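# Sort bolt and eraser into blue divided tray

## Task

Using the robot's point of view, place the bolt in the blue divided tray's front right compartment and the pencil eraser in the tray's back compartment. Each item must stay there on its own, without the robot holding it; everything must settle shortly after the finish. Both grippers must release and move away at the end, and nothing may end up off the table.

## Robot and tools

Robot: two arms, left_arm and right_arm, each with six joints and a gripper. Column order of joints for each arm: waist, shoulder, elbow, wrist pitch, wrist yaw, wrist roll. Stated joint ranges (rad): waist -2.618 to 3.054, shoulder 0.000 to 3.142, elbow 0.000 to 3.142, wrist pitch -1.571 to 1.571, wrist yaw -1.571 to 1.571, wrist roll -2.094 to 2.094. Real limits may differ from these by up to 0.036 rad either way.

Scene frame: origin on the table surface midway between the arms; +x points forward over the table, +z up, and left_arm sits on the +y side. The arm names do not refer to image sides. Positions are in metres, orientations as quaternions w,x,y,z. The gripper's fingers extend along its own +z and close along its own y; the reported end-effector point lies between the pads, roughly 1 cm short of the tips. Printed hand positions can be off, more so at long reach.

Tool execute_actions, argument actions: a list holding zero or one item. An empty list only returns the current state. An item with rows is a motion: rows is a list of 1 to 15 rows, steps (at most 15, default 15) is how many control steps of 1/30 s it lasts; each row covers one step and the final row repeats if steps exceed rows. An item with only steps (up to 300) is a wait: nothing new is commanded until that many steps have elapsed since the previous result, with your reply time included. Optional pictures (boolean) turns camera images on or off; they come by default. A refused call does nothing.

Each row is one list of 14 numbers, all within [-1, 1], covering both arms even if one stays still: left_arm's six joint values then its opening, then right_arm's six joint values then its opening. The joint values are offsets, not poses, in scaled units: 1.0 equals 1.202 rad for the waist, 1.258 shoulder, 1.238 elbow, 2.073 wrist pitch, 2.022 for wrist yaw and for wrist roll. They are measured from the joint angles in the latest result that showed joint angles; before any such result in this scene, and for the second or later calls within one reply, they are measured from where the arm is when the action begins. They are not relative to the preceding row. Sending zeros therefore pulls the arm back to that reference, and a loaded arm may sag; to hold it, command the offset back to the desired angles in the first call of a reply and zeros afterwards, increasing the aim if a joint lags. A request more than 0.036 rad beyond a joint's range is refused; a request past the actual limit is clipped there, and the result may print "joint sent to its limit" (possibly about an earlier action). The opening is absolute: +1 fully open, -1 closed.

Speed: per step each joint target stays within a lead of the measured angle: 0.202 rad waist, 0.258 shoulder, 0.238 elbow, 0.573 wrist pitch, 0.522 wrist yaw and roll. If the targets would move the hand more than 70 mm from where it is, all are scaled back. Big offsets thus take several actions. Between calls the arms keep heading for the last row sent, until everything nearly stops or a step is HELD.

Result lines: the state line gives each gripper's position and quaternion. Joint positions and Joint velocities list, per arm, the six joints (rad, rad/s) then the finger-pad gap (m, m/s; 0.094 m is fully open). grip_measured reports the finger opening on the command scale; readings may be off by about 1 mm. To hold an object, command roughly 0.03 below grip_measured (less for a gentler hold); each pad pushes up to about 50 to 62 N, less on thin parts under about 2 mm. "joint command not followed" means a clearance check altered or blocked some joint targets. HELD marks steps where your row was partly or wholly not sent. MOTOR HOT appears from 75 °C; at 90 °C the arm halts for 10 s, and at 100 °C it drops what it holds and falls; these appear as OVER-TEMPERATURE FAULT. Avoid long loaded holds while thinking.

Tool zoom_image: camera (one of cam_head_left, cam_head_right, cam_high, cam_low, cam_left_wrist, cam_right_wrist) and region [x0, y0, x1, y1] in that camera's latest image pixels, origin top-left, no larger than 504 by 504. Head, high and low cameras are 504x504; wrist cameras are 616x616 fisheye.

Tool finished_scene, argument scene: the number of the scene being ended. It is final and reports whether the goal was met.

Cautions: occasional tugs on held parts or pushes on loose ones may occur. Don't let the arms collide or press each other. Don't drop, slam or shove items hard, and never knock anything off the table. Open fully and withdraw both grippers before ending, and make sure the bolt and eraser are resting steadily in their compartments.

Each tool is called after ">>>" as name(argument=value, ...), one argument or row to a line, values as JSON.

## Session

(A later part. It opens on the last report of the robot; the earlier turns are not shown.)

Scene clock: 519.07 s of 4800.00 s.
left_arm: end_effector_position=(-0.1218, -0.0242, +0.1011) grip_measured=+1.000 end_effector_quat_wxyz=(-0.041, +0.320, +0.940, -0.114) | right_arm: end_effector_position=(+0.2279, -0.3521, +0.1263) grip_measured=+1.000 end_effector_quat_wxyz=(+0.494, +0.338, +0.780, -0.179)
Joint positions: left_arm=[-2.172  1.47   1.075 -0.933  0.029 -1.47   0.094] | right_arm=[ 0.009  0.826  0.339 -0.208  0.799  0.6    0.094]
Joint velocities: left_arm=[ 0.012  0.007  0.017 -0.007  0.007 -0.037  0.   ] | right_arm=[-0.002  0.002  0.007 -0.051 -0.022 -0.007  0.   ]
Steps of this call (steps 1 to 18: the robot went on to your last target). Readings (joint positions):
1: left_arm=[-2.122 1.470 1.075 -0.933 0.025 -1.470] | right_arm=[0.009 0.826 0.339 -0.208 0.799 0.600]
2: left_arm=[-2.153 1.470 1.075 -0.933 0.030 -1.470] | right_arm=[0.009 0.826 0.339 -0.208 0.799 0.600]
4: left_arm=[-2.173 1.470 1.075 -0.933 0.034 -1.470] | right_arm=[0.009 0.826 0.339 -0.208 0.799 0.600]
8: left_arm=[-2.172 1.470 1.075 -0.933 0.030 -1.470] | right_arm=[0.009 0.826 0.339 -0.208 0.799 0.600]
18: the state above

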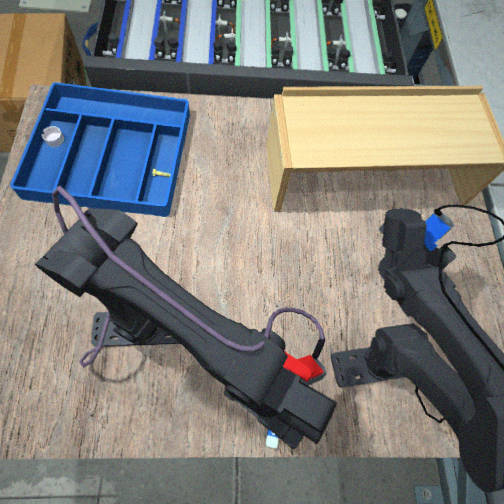

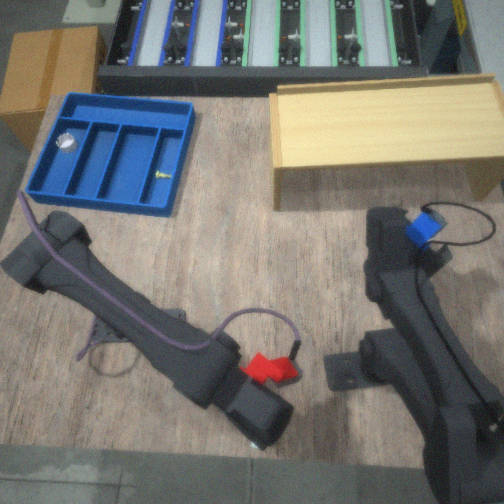

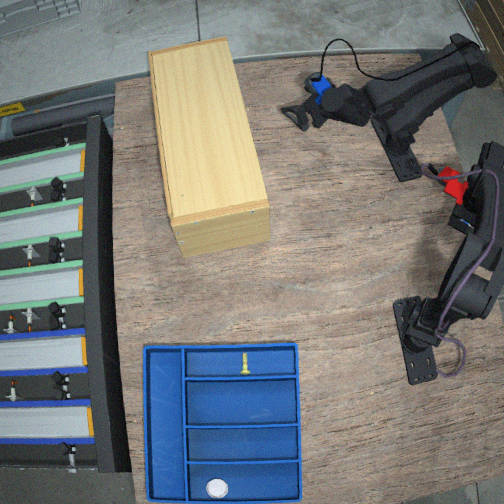

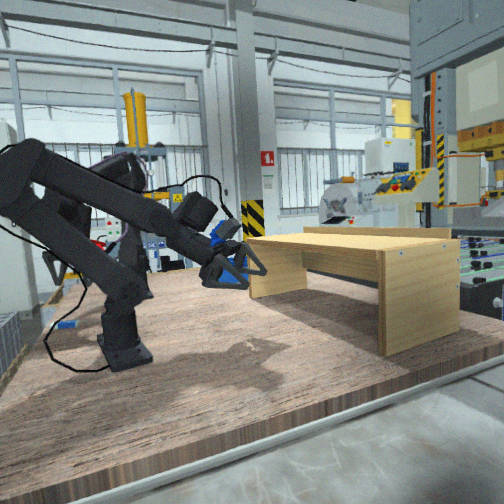

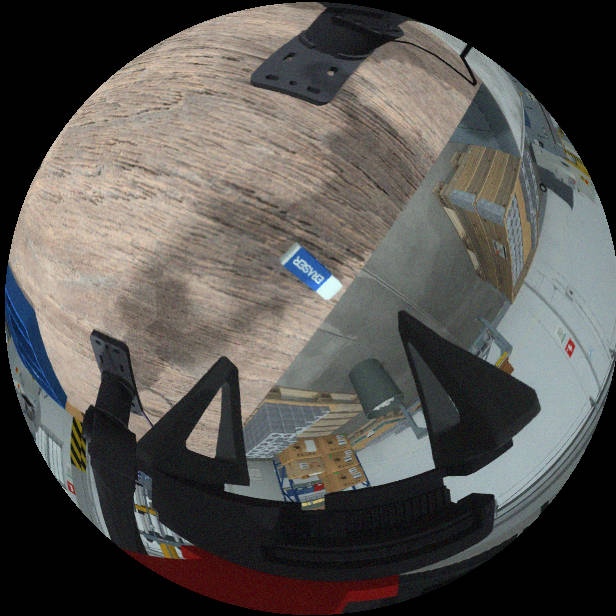

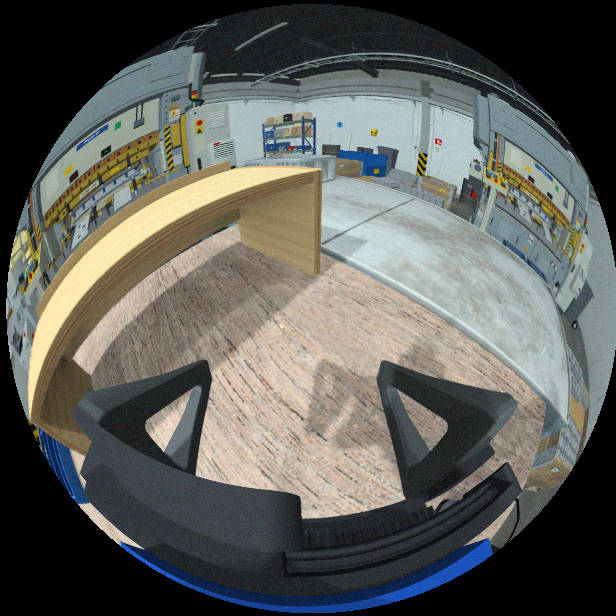

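>>> zoom_image(
  camera="cam_left_wrist",
  region=[260, 220, 370, 320],
)

Region (260, 220, 370, 320) of cam_left_wrist's 616x616 image, scaled by 4.582, with more detail than that image has; it fills the top 458 rows of this view, and the rest is white.

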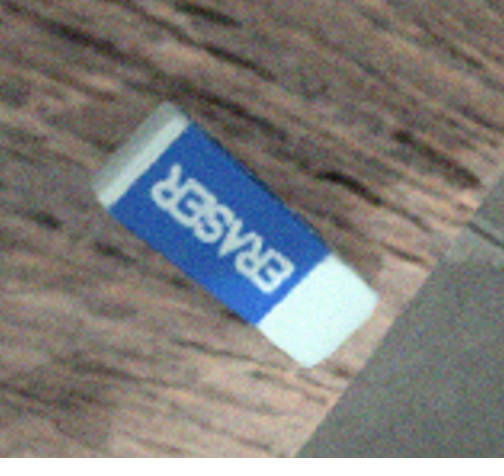

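>>> execute_actions(
  actions=[
    {"rows": [[-0.0065,0.0013,-0.0018,0.0083,-0.0043,0.0190,1, 0,0,0,0,0,0,1],[-0.0179,0.0038,-0.0053,0.0229,-0.0118,0.0523,1, 0,0,0,0,0,0,1],[-0.0341,0.0089,-0.0124,0.0438,-0.0225,0.0999,1, 0,0,0,0,0,0,1],[-0.0537,0.0153,-0.0213,0.0688,-0.0354,0.1570,1, 0,0,0,0,0,0,1],[-0.0748,0.0242,-0.0338,0.0959,-0.0494,0.2189,1, 0,0,0,0,0,0,1],[-0.0959,0.0343,-0.0480,0.1230,-0.0633,0.2807,1, 0,0,0,0,0,0,1],[-0.1154,0.0458,-0.0640,0.1480,-0.0762,0.3378,1, 0,0,0,0,0,0,1],[-0.1333,0.0585,-0.0817,0.1709,-0.0880,0.3902,1, 0,0,0,0,0,0,1],[-0.1480,0.0712,-0.0995,0.1896,-0.0976,0.4330,1, 0,0,0,0,0,0,1],[-0.1577,0.0840,-0.1173,0.2021,-0.1041,0.4615,1, 0,0,0,0,0,0,1],[-0.1626,0.0967,-0.1351,0.2084,-0.1073,0.4758,1, 0,0,0,0,0,0,1],[-0.1626,0.1081,-0.1510,0.2084,-0.1073,0.4758,1, 0,0,0,0,0,0,1],[-0.1626,0.1170,-0.1635,0.2084,-0.1073,0.4758,1, 0,0,0,0,0,0,1],[-0.1626,0.1234,-0.1724,0.2084,-0.1073,0.4758,1, 0,0,0,0,0,0,1],[-0.1626,0.1272,-0.1777,0.2084,-0.1073,0.4758,1, 0,0,0,0,0,0,1]], "steps": 15},
  ],
  pictures=false,
)

>>> execute_actions(
  actions=[
    {"steps": 18},
  ],
)

Scene clock: 596.93 s of 4800.00 s.
left_arm: end_effector_position=(-0.1634, -0.0280, +0.0301) grip_measured=+1.000 end_effector_quat_wxyz=(+0.084, +0.727, +0.666, -0.144) | right_arm: end_effector_position=(+0.2279, -0.3521, +0.1263) grip_measured=+1.000 end_effector_quat_wxyz=(+0.494, +0.338, +0.780, -0.179)
Joint positions: left_arm=[-2.366  1.612  0.89  -0.544 -0.142 -0.637  0.094] | right_arm=[ 0.009  0.826  0.339 -0.208  0.799  0.6    0.094]
Joint velocities: left_arm=[ 0.012  0.369 -0.505  0.212 -0.256  0.828  0.   ] | right_arm=[-0.012 -0.012 -0.007  0.022 -0.007 -0.007  0.   ]
Steps of this call (steps 1 to 15: the robot went on to your last target; steps 16 to 90: nothing new was sent; then 74.37 s passed at rest; steps 91 to 105: all 15 steps of this action). Readings (joint positions):
91: left_arm=[-2.172 1.470 1.075 -0.932 0.029 -1.466] | right_arm=[0.009 0.826 0.339 -0.208 0.799 0.600]
92: left_arm=[-2.174 1.470 1.075 -0.927 0.027 -1.451] | right_arm=[0.009 0.826 0.339 -0.208 0.799 0.600]
94: left_arm=[-2.190 1.471 1.074 -0.898 0.009 -1.375] | right_arm=[0.009 0.826 0.339 -0.208 0.799 0.600]
98: left_arm=[-2.281 1.494 1.036 -0.745 -0.059 -1.067] | right_arm=[0.009 0.826 0.339 -0.208 0.799 0.600]
105: the state above

Scene clock: 597.53 s of 4800.00 s.
left_arm: end_effector_position=(-0.1560, -0.0285, +0.0181) grip_measured=+1.000 end_effector_quat_wxyz=(+0.107, +0.765, +0.622, -0.129) | right_arm: end_effector_position=(+0.2279, -0.3521, +0.1263) grip_measured=+1.000 end_effector_quat_wxyz=(+0.494, +0.338, +0.780, -0.179)
Joint positions: left_arm=[-2.366  1.633  0.859 -0.507 -0.175 -0.516  0.094] | right_arm=[ 0.009  0.826  0.339 -0.208  0.799  0.6    0.094]
Joint velocities: left_arm=[-0.017  0.012 -0.002 -0.007  0.095  0.022  0.   ] | right_arm=[ 0.002 -0.007  0.007 -0.007  0.022  0.037  0.   ]
Steps of this call (steps 1 to 18: the robot went on to your last target). Readings (joint positions):
1: left_arm=[-2.366 1.623 0.876 -0.542 -0.149 -0.612] | right_arm=[0.009 0.826 0.339 -0.208 0.799 0.600]
2: left_arm=[-2.366 1.630 0.865 -0.542 -0.153 -0.592] | right_arm=[0.009 0.826 0.339 -0.208 0.799 0.600]
4: left_arm=[-2.366 1.633 0.859 -0.541 -0.161 -0.564] | right_arm=[0.009 0.826 0.339 -0.208 0.799 0.600]
8: left_arm=[-2.366 1.633 0.859 -0.520 -0.169 -0.535] | right_arm=[0.009 0.826 0.339 -0.208 0.799 0.600]
18: the state above

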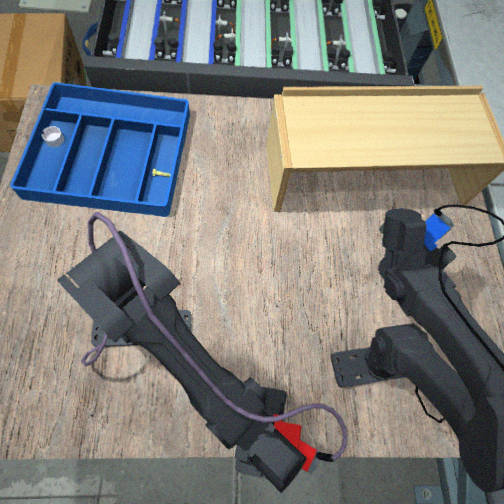

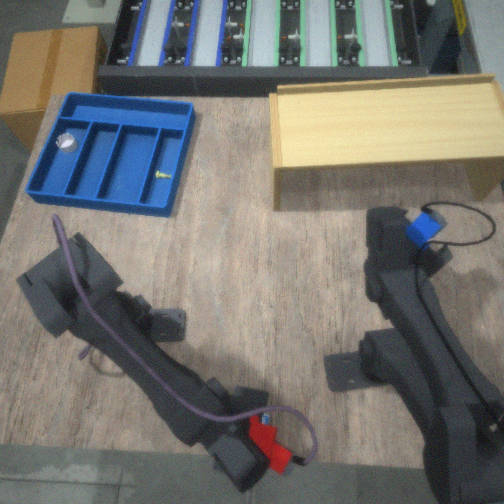

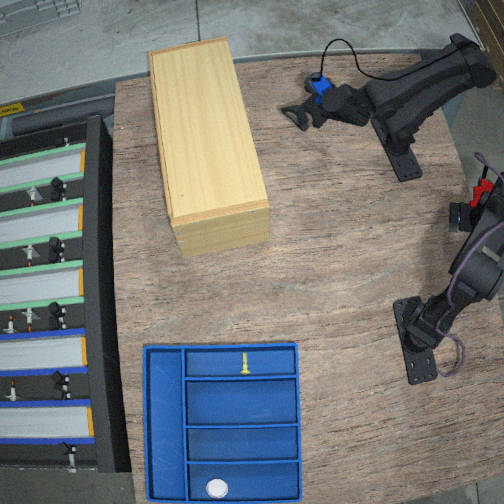

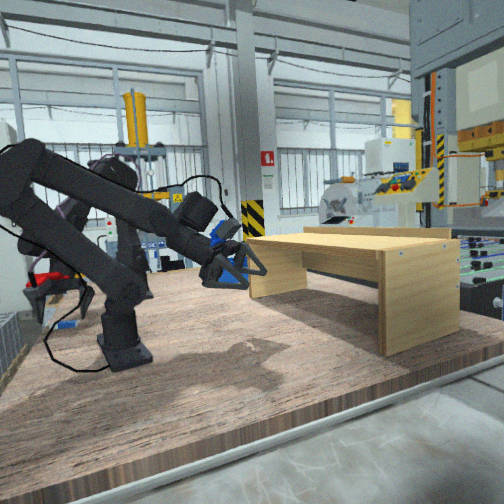

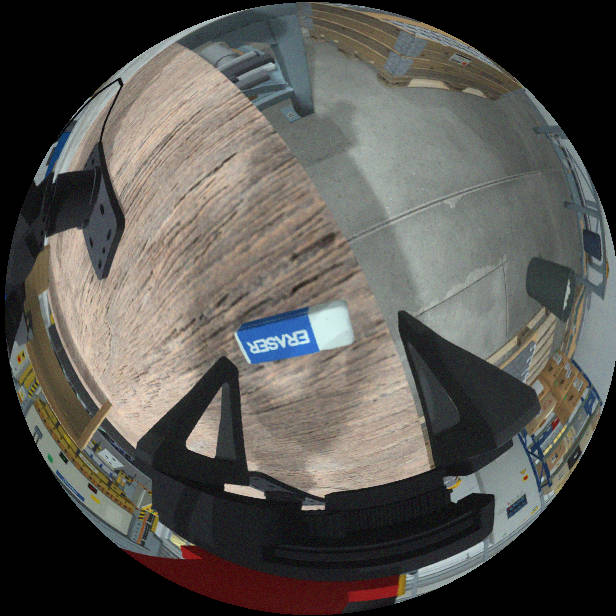

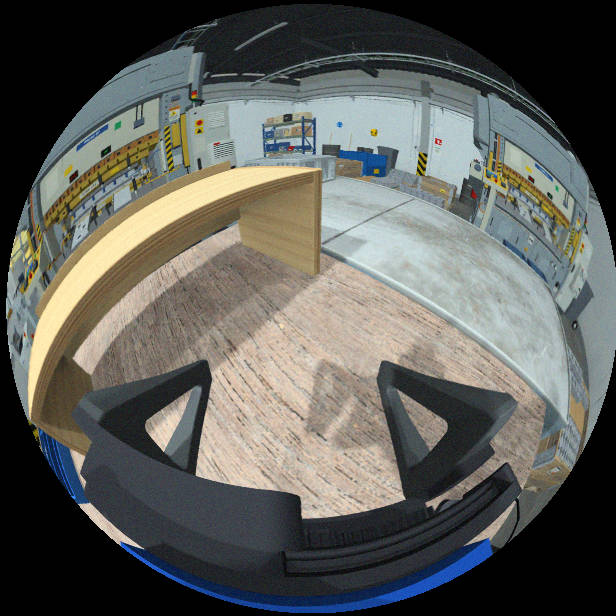

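>>> zoom_image(
  camera="cam_left_wrist",
  region=[200, 280, 430, 400],
)

>>> zoom_image(
  camera="cam_low",
  region=[10, 260, 130, 350],
)

Region (200, 280, 430, 400) of cam_left_wrist's 616x616 image, scaled by 2.191, with more detail than that image has; it fills the top 263 rows of this view, and the rest is white.

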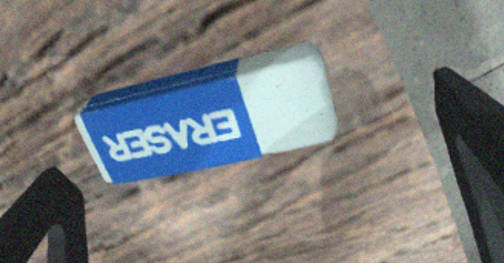

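Region (10, 260, 130, 350) of cam_low's 504x504 image, scaled by 4.200, with more detail than that image has; it fills the top 378 rows of this view, and the rest is white.

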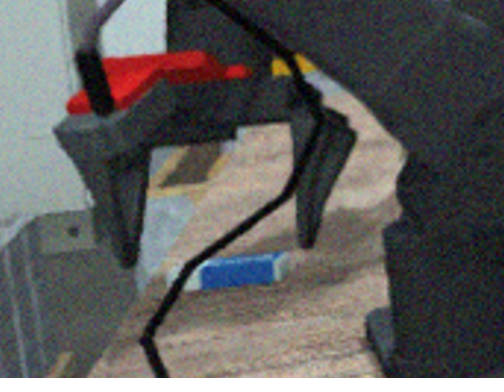

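>>> execute_actions(
  actions=[
    {"rows": [[0.004,0.001,-0.002,0.004,0.002,0.005,1, 0,0,0,0,0,0,1],[0.010,0.002,-0.004,0.009,0.005,0.012,1, 0,0,0,0,0,0,1],[0.017,0.004,-0.007,0.015,0.008,0.020,1, 0,0,0,0,0,0,1],[0.024,0.006,-0.010,0.021,0.011,0.028,1, 0,0,0,0,0,0,1],[0.030,0.008,-0.014,0.027,0.014,0.036,1, 0,0,0,0,0,0,1],[0.035,0.010,-0.018,0.032,0.016,0.042,1, 0,0,0,0,0,0,1],[0.038,0.012,-0.022,0.0345,0.0175,0.046,1, 0,0,0,0,0,0,1],[0.040,0.0135,-0.026,0.0356,0.018,0.0474,1, 0,0,0,0,0,0,1],[0.040,0.015,-0.029,0.0356,0.018,0.0474,1, 0,0,0,0,0,0,1],[0.040,0.016,-0.031,0.0356,0.018,0.0474,1, 0,0,0,0,0,0,1],[0.040,0.0165,-0.032,0.0356,0.018,0.0474,1, 0,0,0,0,0,0,1],[0.040,0.0165,-0.032,0.0356,0.018,0.0474,0.9, 0,0,0,0,0,0,1],[0.040,0.0165,-0.032,0.0356,0.018,0.0474,0.8, 0,0,0,0,0,0,1],[0.040,0.0165,-0.032,0.0356,0.018,0.0474,0.7, 0,0,0,0,0,0,1],[0.040,0.0165,-0.032,0.0356,0.018,0.0474,0.6, 0,0,0,0,0,0,1]], "steps": 15},
  ],
  pictures=false,
)

>>> execute_actions(
  actions=[
    {"steps": 8},
  ],
)

Scene clock: 665.50 s of 4800.00 s.
left_arm: end_effector_position=(-0.1534, -0.0383, +0.0138) grip_measured=+0.650 end_effector_quat_wxyz=(+0.105, +0.777, +0.605, -0.142) | right_arm: end_effector_position=(+0.2279, -0.3521, +0.1263) grip_measured=+1.000 end_effector_quat_wxyz=(+0.494, +0.338, +0.780, -0.179)
Joint positions: left_arm=[-2.325  1.64   0.838 -0.443 -0.146 -0.434  0.078] | right_arm=[ 0.009  0.826  0.339 -0.208  0.799  0.6    0.094]
Joint velocities: left_arm=[ 0.002  0.051 -0.032 -0.037 -0.051  0.051 -0.097] | right_arm=[-0.007  0.002 -0.017  0.007  0.007  0.051  0.   ]
Steps of this call (steps 1 to 15: the robot went on to your last target; steps 16 to 90: nothing new was sent; then 64.47 s passed at rest; steps 91 to 105: all 15 steps of this action). Readings (joint positions):
91: left_arm=[-2.366 1.633 0.859 -0.505 -0.176 -0.514] | right_arm=[0.009 0.826 0.339 -0.208 0.799 0.600]
92: left_arm=[-2.366 1.633 0.859 -0.504 -0.174 -0.511] | right_arm=[0.009 0.826 0.339 -0.208 0.799 0.600]
94: left_arm=[-2.361 1.633 0.859 -0.496 -0.167 -0.499] | right_arm=[0.009 0.826 0.339 -0.208 0.799 0.600]
98: left_arm=[-2.334 1.633 0.857 -0.464 -0.155 -0.461] | right_arm=[0.009 0.826 0.339 -0.208 0.799 0.600]
105: the state above

Scene clock: 665.77 s of 4800.00 s.
left_arm: end_effector_position=(-0.1539, -0.0382, +0.0131) grip_measured=+0.602 end_effector_quat_wxyz=(+0.104, +0.779, +0.602, -0.143) | right_arm: end_effector_position=(+0.2279, -0.3521, +0.1263) grip_measured=+1.000 end_effector_quat_wxyz=(+0.494, +0.338, +0.780, -0.179)
Joint positions: left_arm=[-2.325  1.642  0.836 -0.439 -0.143 -0.428  0.075] | right_arm=[ 0.009  0.826  0.339 -0.208  0.799  0.6    0.094]
Joint velocities: left_arm=[-0.002 -0.012 -0.007 -0.037 -0.066  0.051 -0.   ] | right_arm=[ 0.012  0.012 -0.002  0.051 -0.095  0.037  0.   ]
Steps of this call (steps 1 to 8: the robot went on to your last target). Readings (joint positions):
1: left_arm=[-2.325 1.641 0.837 -0.443 -0.145 -0.432] | right_arm=[0.009 0.826 0.339 -0.208 0.799 0.600]
2: left_arm=[-2.325 1.642 0.837 -0.442 -0.145 -0.431] | right_arm=[0.009 0.826 0.339 -0.208 0.799 0.600]
4: left_arm=[-2.325 1.642 0.836 -0.441 -0.144 -0.430] | right_arm=[0.009 0.826 0.339 -0.208 0.799 0.600]
8: the state above

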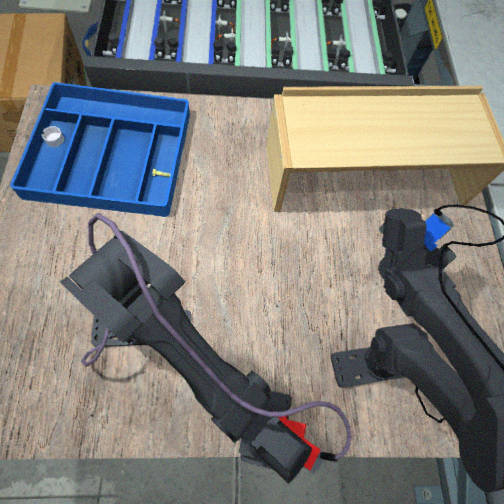

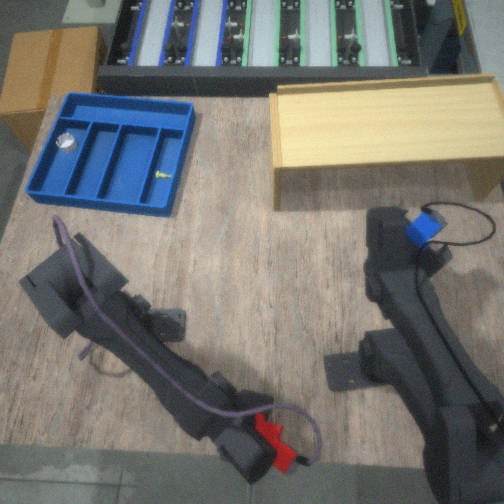

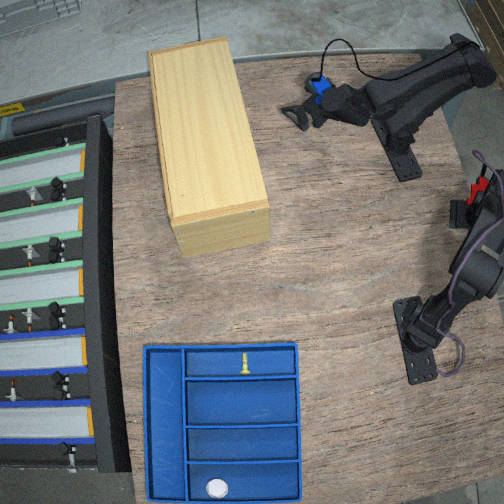

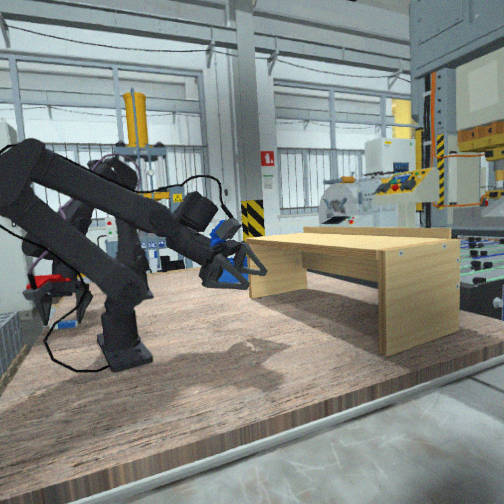

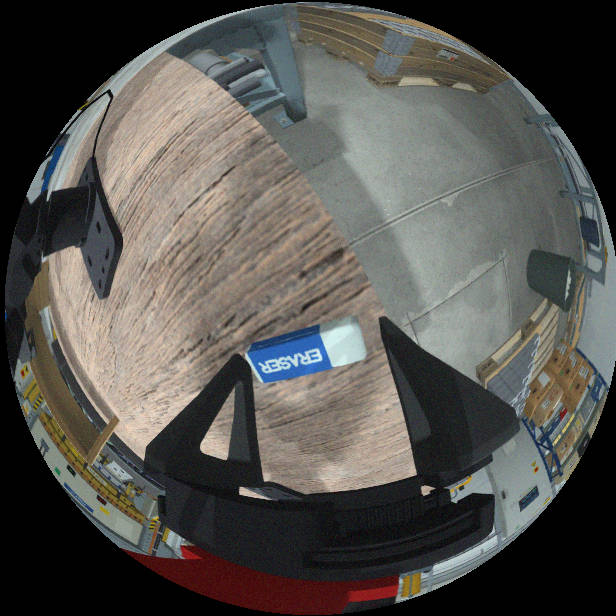

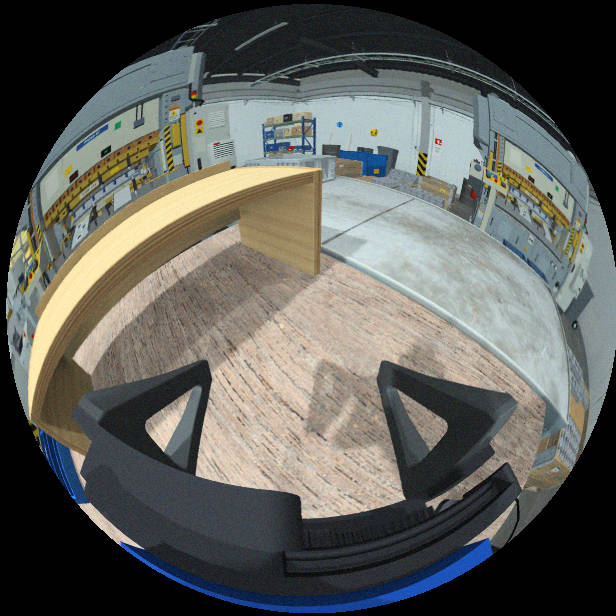

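>>> zoom_image(
  camera="cam_left_wrist",
  region=[220, 295, 410, 405],
)

>>> zoom_image(
  camera="cam_low",
  region=[25, 285, 105, 345],
)

Region (220, 295, 410, 405) of cam_left_wrist's 616x616 image, scaled by 2.653, with more detail than that image has; it fills the top 292 rows of this view, and the rest is white.

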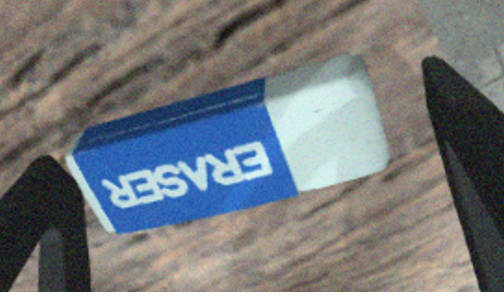

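Region (25, 285, 105, 345) of cam_low's 504x504 image, scaled by 6.300, with more detail than that image has; it fills the top 378 rows of this view, and the rest is white.

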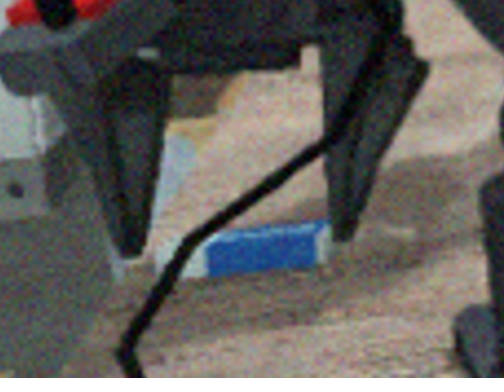

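>>> execute_actions(
  actions=[
    {"rows": [[0,0.0095,-0.0135,0,0,0,0.58, 0,0,0,0,0,0,1],[0,0.0105,-0.0155,0,0,0,0.56, 0,0,0,0,0,0,1],[0,0.0115,-0.0175,0,0,0,0.54, 0,0,0,0,0,0,1],[0,0.0125,-0.0195,0,0,0,0.52, 0,0,0,0,0,0,1],[0,0.0135,-0.0215,0,0,0,0.50, 0,0,0,0,0,0,1],[0,0.0135,-0.0215,0,0,0,0.48, 0,0,0,0,0,0,1],[0,0.0135,-0.0215,0,0,0,0.45, 0,0,0,0,0,0,1],[0,0.0135,-0.0215,0,0,0,0.42, 0,0,0,0,0,0,1],[0,0.0135,-0.0215,0,0,0,0.39, 0,0,0,0,0,0,1],[0,0.0135,-0.0215,0,0,0,0.36, 0,0,0,0,0,0,1],[0,0.0135,-0.0215,0,0,0,0.33, 0,0,0,0,0,0,1],[0,0.0135,-0.0215,0,0,0,0.30, 0,0,0,0,0,0,1],[0,0.0135,-0.0215,0,0,0,0.28, 0,0,0,0,0,0,1],[0,0.0135,-0.0215,0,0,0,0.265, 0,0,0,0,0,0,1]], "steps": 15},
  ],
  pictures=false,
)

>>> execute_actions(
  actions=[
    {"steps": 5},
  ],
)

>>> execute_actions(
  actions=[
    {"rows": [[0,-0.0071,0.0034,0,0,0,0.265, 0,0,0,0,0,0,1],[0,-0.0212,0.0101,0,0,0,0.265, 0,0,0,0,0,0,1],[0,-0.0401,0.0191,0,0,0,0.265, 0,0,0,0,0,0,1],[0,-0.0637,0.0303,-0.0079,0,0,0.265, 0,0,0,0,0,0,1],[0.0083,-0.0897,0.0427,-0.0238,0,0,0.265, 0,0,0,0,0,0,1],[0.0250,-0.1181,0.0562,-0.0450,0,0,0.265, 0,0,0,0,0,0,1],[0.0499,-0.1464,0.0696,-0.0715,0,0,0.265, 0,0,0,0,0,0,1],[0.0832,-0.1724,0.0820,-0.1006,0,0,0.265, 0,0,0,0,0,0,1],[0.1248,-0.1960,0.0932,-0.1324,0,0,0.265, 0,0,0,0,0,0,1],[0.1705,-0.2149,0.1022,-0.1642,0,0,0.265, 0,0,0,0,0,0,1],[0.2205,-0.2267,0.1078,-0.1933,0,0,0.265, 0,0,0,0,0,0,1],[0.2704,-0.2361,0.1123,-0.2198,0,0,0.265, 0,0,0,0,0,0,1],[0.3203,-0.2361,0.1123,-0.2410,0,0,0.265, 0,0,0,0,0,0,1],[0.3702,-0.2361,0.1123,-0.2542,0,0,0.265, 0,0,0,0,0,0,1],[0.4201,-0.2361,0.1123,-0.2648,0,0,0.265, 0,0,0,0,0,0,1]], "steps": 15},
  ],
  pictures=false,
)

>>> execute_actions(
  actions=[
    {"rows": [[0.1373,-0.016,0.01,-0.0386,0.004,0.012,0.265, 0,0,0,0,0,0,1],[0.1872,-0.016,0.01,-0.0386,0.012,0.034,0.265, 0,0,0,0,0,0,1],[0.2371,-0.016,0.01,-0.0386,0.023,0.066,0.265, 0,0,0,0,0,0,1],[0.2870,-0.016,0.01,-0.0386,0.037,0.105,0.265, 0,0,0,0,0,0,1],[0.3369,-0.016,0.01,-0.0386,0.052,0.148,0.265, 0,0,0,0,0,0,1],[0.3869,-0.016,0.01,-0.0386,0.067,0.191,0.265, 0,0,0,0,0,0,1],[0.4368,-0.016,0.01,-0.0386,0.081,0.231,0.265, 0,0,0,0,0,0,1],[0.4867,-0.016,0.01,-0.0386,0.093,0.265,0.265, 0,0,0,0,0,0,1],[0.5366,-0.016,0.01,-0.0386,0.102,0.291,0.265, 0,0,0,0,0,0,1],[0.5865,-0.016,0.01,-0.0386,0.1068,0.3046,0.265, 0,0,0,0,0,0,1],[0.6364,-0.016,0.01,-0.0386,0.1068,0.3046,0.265, 0,0,0,0,0,0,1],[0.6864,-0.016,0.01,-0.0386,0.1068,0.3046,0.265, 0,0,0,0,0,0,1],[0.7363,-0.016,0.01,-0.0386,0.1068,0.3046,0.265, 0,0,0,0,0,0,1],[0.7862,-0.016,0.01,-0.0386,0.1068,0.3046,0.265, 0,0,0,0,0,0,1],[0.8361,-0.016,0.01,-0.0386,0.1068,0.3046,0.265, 0,0,0,0,0,0,1]], "steps": 15},
  ],
  pictures=false,
)

>>> execute_actions(
  actions=[
    {"rows": [[0.1373,-0.0079,0.0178,0,0.0075,0.02,0.265, 0,0,0,0,0,0,1],[0.1872,0,0.0339,0,0.0075,0.02,0.265, 0,0,0,0,0,0,1],[0.2371,0.0064,0.0582,-0.0039,0.0075,0.02,0.265, 0,0,0,0,0,0,1],[0.2870,0.0191,0.0905,-0.0102,0.0075,0.02,0.265, 0,0,0,0,0,0,1],[0.3369,0.0382,0.1309,-0.0187,0.0075,0.02,0.265, 0,0,0,0,0,0,1],[0.3869,0.0636,0.1777,-0.0289,0.0075,0.02,0.265, 0,0,0,0,0,0,1],[0.4368,0.0954,0.2278,-0.0391,0.0075,0.02,0.265, 0,0,0,0,0,0,1],[0.4867,0.1320,0.2779,-0.0492,0.0075,0.02,0.265, 0,0,0,0,0,0,1],[0.5366,0.1701,0.3279,-0.0594,0.0075,0.02,0.265, 0,0,0,0,0,0,1],[0.5865,0.2083,0.3780,-0.0679,0.0075,0.02,0.265, 0,0,0,0,0,0,1],[0.6364,0.2464,0.4281,-0.0742,0.0075,0.02,0.265, 0,0,0,0,0,0,1],[0.6822,0.2846,0.4782,-0.0781,0.0075,0.02,0.265, 0,0,0,0,0,0,1],[0.7238,0.3227,0.5283,-0.0781,0.0075,0.02,0.265, 0,0,0,0,0,0,1],[0.7612,0.3609,0.5784,-0.0781,0.0075,0.02,0.265, 0,0,0,0,0,0,1],[0.7945,0.3990,0.6284,-0.0781,0.0075,0.02,0.265, 0,0,0,0,0,0,1]], "steps": 15},
  ],
  pictures=false,
)

>>> execute_actions(
  actions=[
    {"rows": [[0.0915,0.0938,0.1922,-0.005,0,0,0.265, 0,0,0,0,0,0,1],[0.1148,0.1320,0.2423,-0.005,0,0,0.265, 0,0,0,0,0,0,1],[0.1331,0.1701,0.2924,-0.005,0,0,0.265, 0,0,0,0,0,0,1],[0.1456,0.2083,0.3409,-0.005,0,0,0.265, 0,0,0,0,0,0,1],[0.1531,0.2456,0.3861,-0.005,0,0,0.265, 0,0,0,0,0,0,1],[0.1556,0.2814,0.4281,-0.005,0,0,0.265, 0,0,0,0,0,0,1],[0.1556,0.3148,0.4661,-0.005,0,0,0.265, 0,0,0,0,0,0,1],[0.1556,0.3458,0.5000,-0.005,0,0,0.265, 0,0,0,0,0,0,1],[0.1556,0.3736,0.5299,-0.005,0,0,0.265, 0,0,0,0,0,0,1],[0.1556,0.3983,0.5557,-0.005,0,0,0.265, 0,0,0,0,0,0,1],[0.1556,0.4197,0.5775,-0.005,0,0,0.265, 0,0,0,0,0,0,1],[0.1556,0.4380,0.5953,-0.005,0,0,0.265, 0,0,0,0,0,0,1],[0.1556,0.4531,0.6082,-0.005,0,0,0.265, 0,0,0,0,0,0,1],[0.1556,0.4658,0.6171,-0.005,0,0,0.265, 0,0,0,0,0,0,1],[0.1556,0.4769,0.6220,-0.005,0,0,0.265, 0,0,0,0,0,0,1]], "steps": 15},
  ],
  pictures=false,
)

>>> execute_actions(
  actions=[
    {"steps": 12},
  ],
)

Scene clock: 786.27 s of 4800.00 s.
left_arm: end_effector_position=(-0.1542, -0.0384, +0.0132) grip_measured=+0.279 end_effector_quat_wxyz=(+0.104, +0.779, +0.602, -0.144) | right_arm: end_effector_position=(+0.2279, -0.3521, +0.1263) grip_measured=+1.000 end_effector_quat_wxyz=(+0.494, +0.338, +0.780, -0.179)
Joint positions: left_arm=[-2.325  1.642  0.836 -0.437 -0.143 -0.427  0.06 ] | right_arm=[ 0.009  0.826  0.339 -0.208  0.799  0.6    0.094]
Joint velocities: left_arm=[ 0.007  0.002 -0.012  0.022  0.037  0.007 -0.002] | right_arm=[ 0.002 -0.002 -0.007 -0.007  0.007  0.007  0.   ]
Steps of this call (steps 1 to 15: the robot went on to your last target; steps 16 to 90: nothing new was sent; then 117.00 s passed at rest; steps 91 to 105: all 15 steps of this action). Readings (joint positions):
91: left_arm=[-2.325 1.642 0.836 -0.437 -0.143 -0.427] | right_arm=[0.009 0.826 0.339 -0.208 0.799 0.600]
92: left_arm=[-2.325 1.642 0.836 -0.437 -0.143 -0.427] | right_arm=[0.009 0.826 0.339 -0.208 0.799 0.600]
94: left_arm=[-2.325 1.642 0.836 -0.437 -0.143 -0.427] | right_arm=[0.009 0.826 0.339 -0.208 0.799 0.600]
98: left_arm=[-2.325 1.642 0.836 -0.437 -0.143 -0.427] | right_arm=[0.009 0.826 0.339 -0.208 0.799 0.600]
105: the state above

Scene clock: 786.43 s of 4800.00 s.
left_arm: end_effector_position=(-0.1542, -0.0384, +0.0132) grip_measured=+0.278 end_effector_quat_wxyz=(+0.104, +0.779, +0.602, -0.144) | right_arm: end_effector_position=(+0.2279, -0.3521, +0.1263) grip_measured=+1.000 end_effector_quat_wxyz=(+0.494, +0.338, +0.780, -0.179)
Joint positions: left_arm=[-2.325  1.642  0.836 -0.437 -0.143 -0.427  0.06 ] | right_arm=[ 0.009  0.826  0.339 -0.208  0.799  0.6    0.094]
Joint velocities: left_arm=[-0.002  0.002 -0.012 -0.081 -0.051 -0.007  0.   ] | right_arm=[ 0.007 -0.002  0.007  0.037 -0.007  0.022  0.   ]
Steps of this call (steps 1 to 5: the robot went on to your last target). Readings (joint positions):
1: left_arm=[-2.325 1.642 0.836 -0.437 -0.143 -0.427] | right_arm=[0.009 0.826 0.339 -0.208 0.799 0.600]
2: left_arm=[-2.325 1.642 0.836 -0.437 -0.143 -0.427] | right_arm=[0.009 0.826 0.339 -0.208 0.799 0.600]
4: left_arm=[-2.325 1.642 0.836 -0.437 -0.143 -0.427] | right_arm=[0.009 0.826 0.339 -0.208 0.799 0.600]
5: the state above

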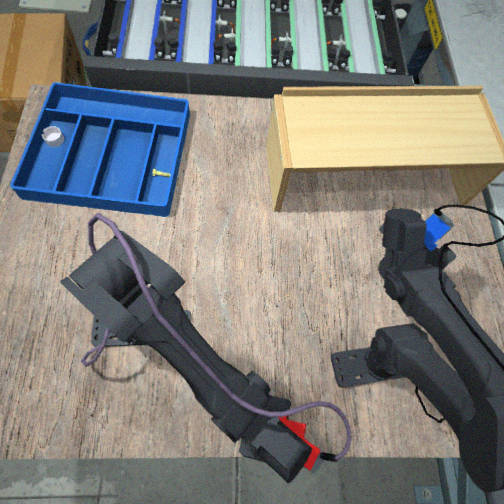

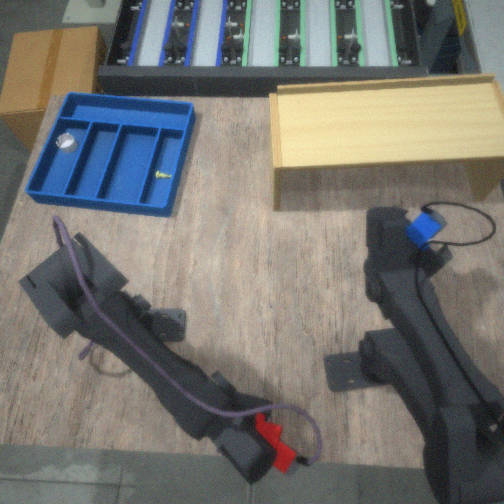

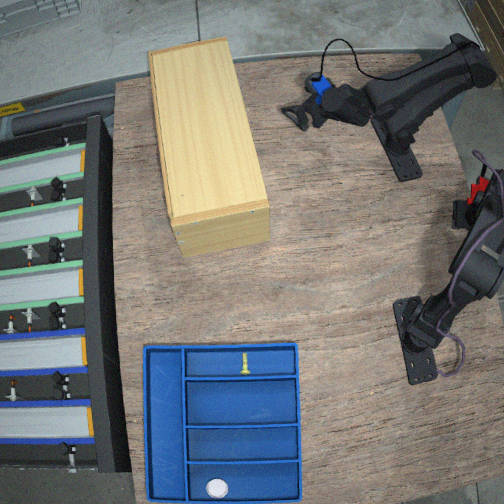

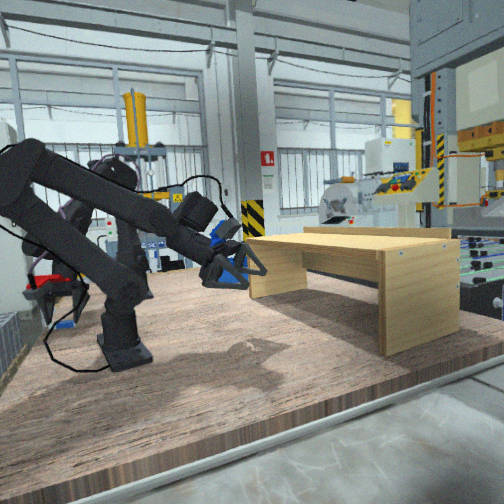

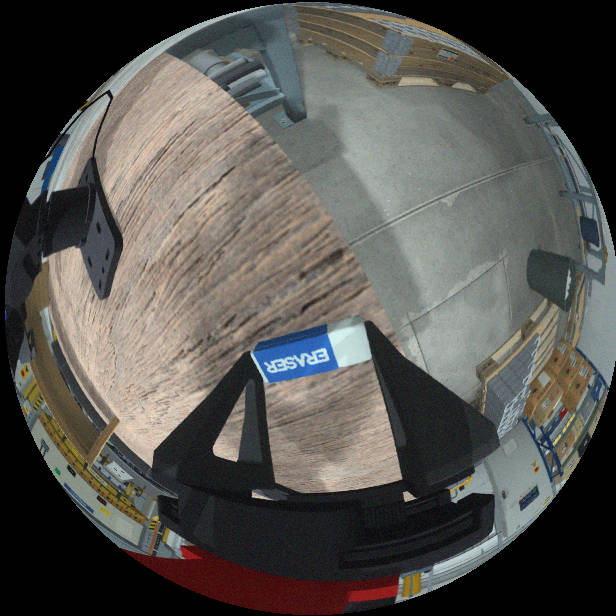

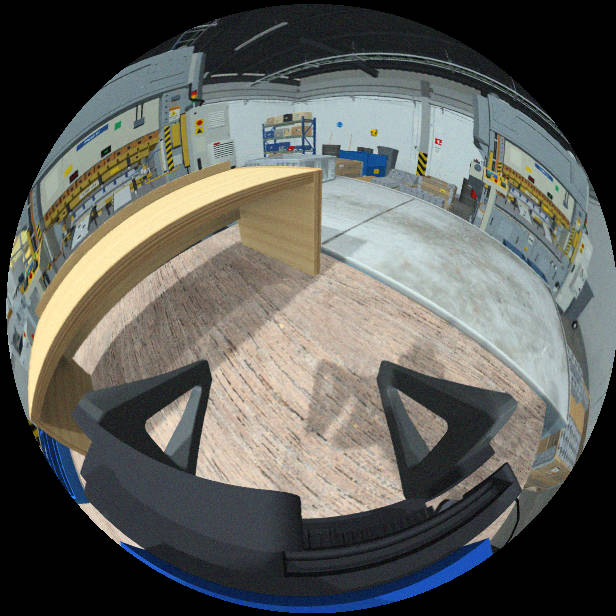

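Scene clock: 786.93 s of 4800.00 s.
left_arm: end_effector_position=(-0.0310, -0.0790, +0.1222) grip_measured=+0.278 end_effector_quat_wxyz=(+0.150, +0.634, +0.739, -0.175) | right_arm: end_effector_position=(+0.2279, -0.3521, +0.1263) grip_measured=+1.000 end_effector_quat_wxyz=(+0.494, +0.338, +0.780, -0.179)
Joint positions: left_arm=[-1.924  1.342  0.98  -0.762 -0.134 -0.427  0.06 ] | right_arm=[ 0.009  0.826  0.339 -0.208  0.799  0.6    0.094]
Joint velocities: left_arm=[ 1.79  -0.076 -0.002 -0.96  -0.139  0.022 -0.001] | right_arm=[-0.002  0.012  0.007 -0.051 -0.022 -0.022  0.   ]
Steps of this call (steps 1 to 15: all 15 steps of this action). Readings (joint positions):
1: left_arm=[-2.325 1.642 0.836 -0.437 -0.143 -0.427] | right_arm=[0.009 0.826 0.339 -0.208 0.799 0.600]
2: left_arm=[-2.325 1.641 0.836 -0.437 -0.143 -0.427] | right_arm=[0.009 0.826 0.339 -0.208 0.799 0.600]
4: left_arm=[-2.325 1.627 0.836 -0.440 -0.143 -0.427] | right_arm=[0.009 0.826 0.339 -0.208 0.799 0.600]
8: left_arm=[-2.297 1.517 0.874 -0.519 -0.134 -0.427] | right_arm=[0.009 0.826 0.339 -0.208 0.799 0.600]
15: the state above

Scene clock: 787.43 s of 4800.00 s.
left_arm: end_effector_position=(+0.2052, -0.0271, +0.1164) grip_measured=+0.278 end_effector_quat_wxyz=(+0.169, +0.512, +0.836, -0.105) | right_arm: end_effector_position=(+0.2279, -0.3521, +0.1263) grip_measured=+1.000 end_effector_quat_wxyz=(+0.494, +0.338, +0.780, -0.179)
Joint positions: left_arm=[-1.025  1.34   0.98  -0.813  0.049  0.112  0.06 ] | right_arm=[ 0.009  0.826  0.339 -0.208  0.799  0.6    0.094]
Joint velocities: left_arm=[ 1.707 -0.022 -0.017  0.022  0.139  0.359  0.001] | right_arm=[-0.012  0.027  0.002 -0.007 -0.066 -0.066  0.   ]
Steps of this call (steps 1 to 15: all 15 steps of this action). Readings (joint positions):
1: left_arm=[-1.862 1.340 0.980 -0.785 -0.135 -0.424] | right_arm=[0.009 0.826 0.339 -0.208 0.799 0.600]
2: left_arm=[-1.801 1.340 0.980 -0.800 -0.132 -0.414] | right_arm=[0.009 0.826 0.339 -0.208 0.799 0.600]
4: left_arm=[-1.681 1.340 0.980 -0.806 -0.116 -0.364] | right_arm=[0.009 0.826 0.339 -0.208 0.799 0.600]
8: left_arm=[-1.443 1.340 0.980 -0.811 -0.043 -0.153] | right_arm=[0.009 0.826 0.339 -0.208 0.799 0.600]
15: the state above

Scene clock: 787.93 s of 4800.00 s.
left_arm: end_effector_position=(+0.4844, +0.1715, +0.2035) grip_measured=+0.278 end_effector_quat_wxyz=(+0.277, +0.131, +0.952, -0.027) | right_arm: end_effector_position=(+0.2279, -0.3521, +0.1263) grip_measured=+1.000 end_effector_quat_wxyz=(+0.494, +0.338, +0.780, -0.179)
Joint positions: left_arm=[-0.157  1.747  1.647 -0.91   0.067  0.146  0.06 ] | right_arm=[ 0.009  0.826  0.339 -0.208  0.799  0.6    0.094]
Joint velocities: left_arm=[ 1.385  1.424  1.761 -0.256 -0.066  0.037 -0.001] | right_arm=[-0.002 -0.012 -0.017  0.037 -0.037  0.022  0.   ]
Steps of this call (steps 1 to 15: all 15 steps of this action). Readings (joint positions):
1: left_arm=[-0.965 1.340 0.980 -0.813 0.052 0.120] | right_arm=[0.009 0.826 0.339 -0.208 0.799 0.600]
2: left_arm=[-0.906 1.340 0.982 -0.812 0.053 0.126] | right_arm=[0.009 0.826 0.339 -0.208 0.799 0.600]
4: left_arm=[-0.786 1.347 1.009 -0.823 0.056 0.133] | right_arm=[0.009 0.826 0.339 -0.208 0.799 0.600]
8: left_arm=[-0.551 1.432 1.196 -0.870 0.062 0.141] | right_arm=[0.009 0.826 0.339 -0.208 0.799 0.600]
15: the state above

Scene clock: 788.43 s of 4800.00 s.
left_arm: end_effector_position=(+0.6452, +0.2737, +0.2113) grip_measured=+0.278 end_effector_quat_wxyz=(+0.368, +0.038, +0.929, +0.016) | right_arm: end_effector_position=(+0.2279, -0.3521, +0.1263) grip_measured=+1.000 end_effector_quat_wxyz=(+0.494, +0.338, +0.780, -0.179)
Joint positions: left_arm=[ 0.037  2.304  2.377 -0.891  0.057  0.146  0.06 ] | right_arm=[ 0.009  0.826  0.339 -0.208  0.799  0.6    0.094]
Joint velocities: left_arm=[ 0.002  0.613  0.266  0.037 -0.022 -0.037  0.   ] | right_arm=[ 0.002 -0.002 -0.007 -0.022 -0.051 -0.022  0.   ]
Steps of this call (steps 1 to 15: all 15 steps of this action). Readings (joint positions):
1: left_arm=[-0.112 1.798 1.715 -0.918 0.065 0.146] | right_arm=[0.009 0.826 0.339 -0.208 0.799 0.600]
2: left_arm=[-0.072 1.849 1.789 -0.922 0.064 0.146] | right_arm=[0.009 0.826 0.339 -0.208 0.799 0.600]
4: left_arm=[-0.011 1.942 1.934 -0.914 0.061 0.146] | right_arm=[0.009 0.826 0.339 -0.208 0.799 0.600]
8: left_arm=[0.044 2.095 2.175 -0.900 0.056 0.146] | right_arm=[0.009 0.826 0.339 -0.208 0.799 0.600]
15: the state above

Scene clock: 788.83 s of 4800.00 s.
left_arm: end_effector_position=(+0.6470, +0.2737, +0.1805) grip_measured=+0.278 end_effector_quat_wxyz=(+0.338, +0.038, +0.940, +0.012) | right_arm: end_effector_position=(+0.2279, -0.3521, +0.1263) grip_measured=+1.000 end_effector_quat_wxyz=(+0.494, +0.338, +0.780, -0.179)
Joint positions: left_arm=[ 0.037  2.361  2.393 -0.914  0.057  0.146  0.06 ] | right_arm=[ 0.009  0.826  0.339 -0.208  0.799  0.6    0.094]
Joint velocities: left_arm=[-0.012 -0.017  0.012 -0.007  0.007  0.022 -0.   ] | right_arm=[ 0.007 -0.007 -0.007  0.051 -0.022 -0.007  0.   ]
Steps of this call (steps 1 to 12: the robot went on to your last target). Readings (joint positions):
1: left_arm=[0.037 2.323 2.383 -0.891 0.057 0.146] | right_arm=[0.009 0.826 0.339 -0.208 0.799 0.600]
2: left_arm=[0.037 2.337 2.383 -0.893 0.057 0.146] | right_arm=[0.009 0.826 0.339 -0.208 0.799 0.600]
4: left_arm=[0.037 2.355 2.383 -0.904 0.057 0.146] | right_arm=[0.009 0.826 0.339 -0.208 0.799 0.600]
8: left_arm=[0.037 2.361 2.386 -0.914 0.057 0.146] | right_arm=[0.009 0.826 0.339 -0.208 0.799 0.600]
12: the state above

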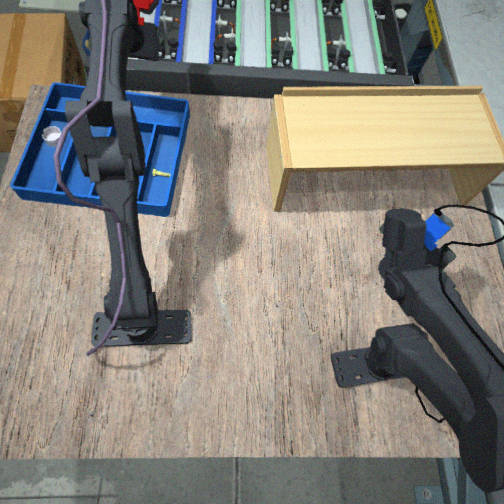

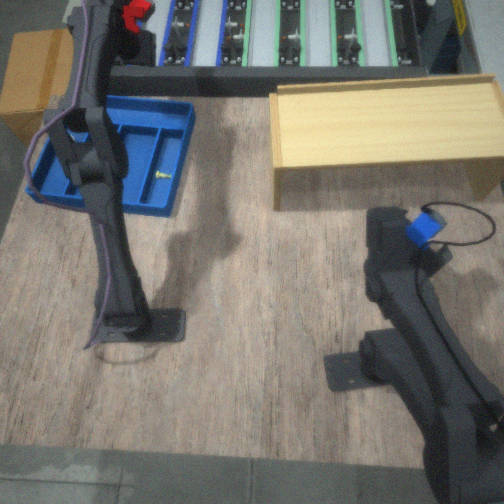

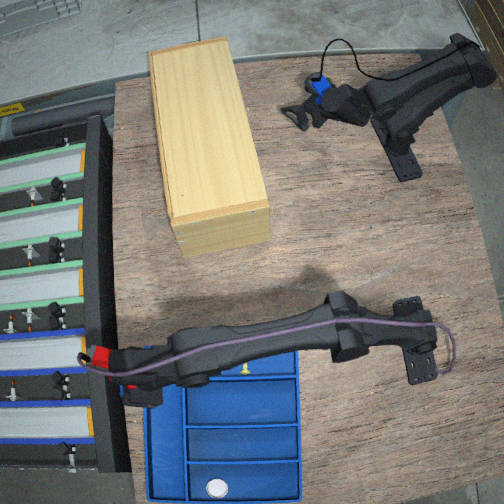

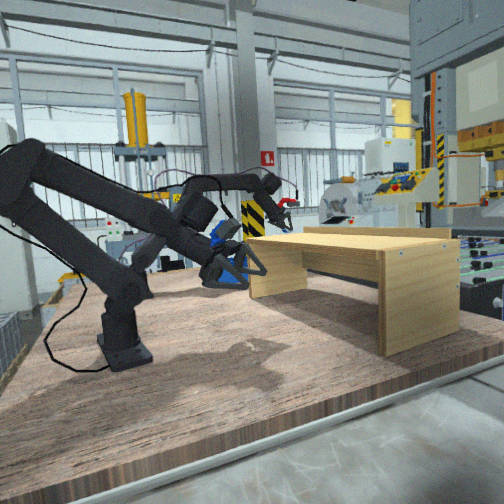

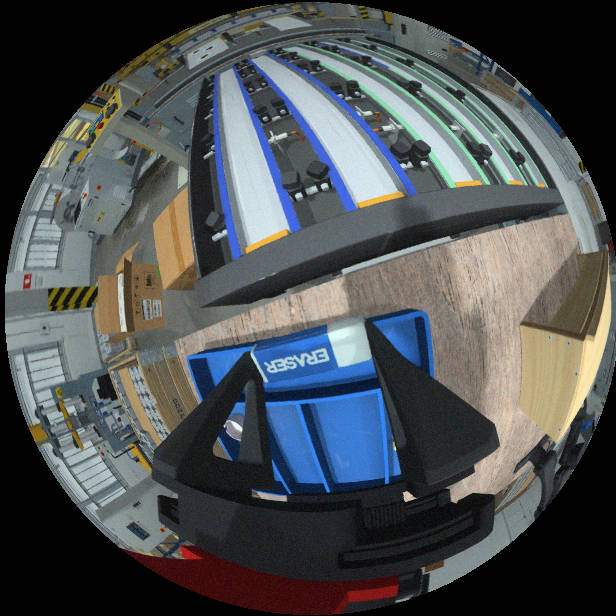

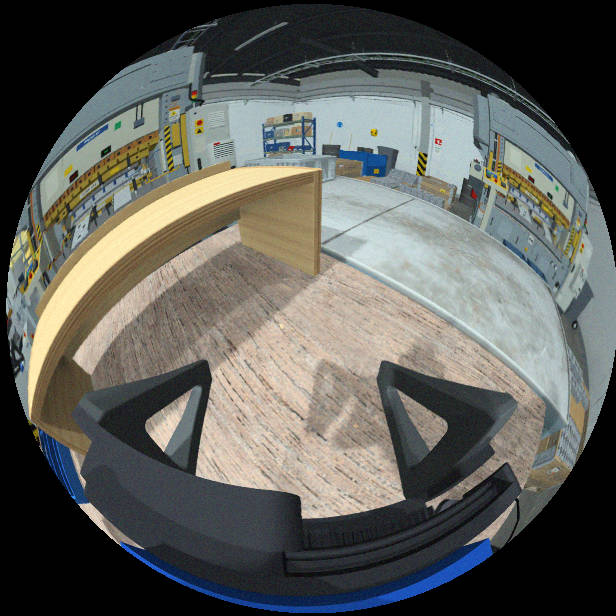

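>>> zoom_image(
  camera="cam_left_wrist",
  region=[170, 290, 460, 500],
)

Region (170, 290, 460, 500) of cam_left_wrist's 616x616 image, scaled by 1.738, with more detail than that image has; it fills the top 365 rows of this view, and the rest is white.

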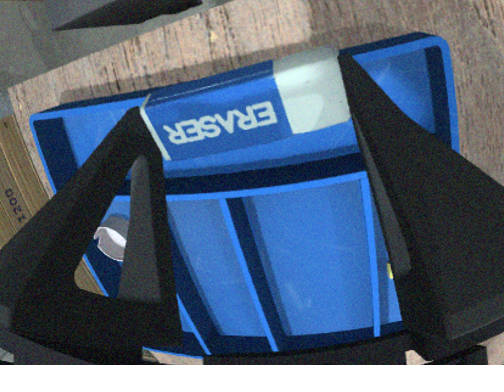

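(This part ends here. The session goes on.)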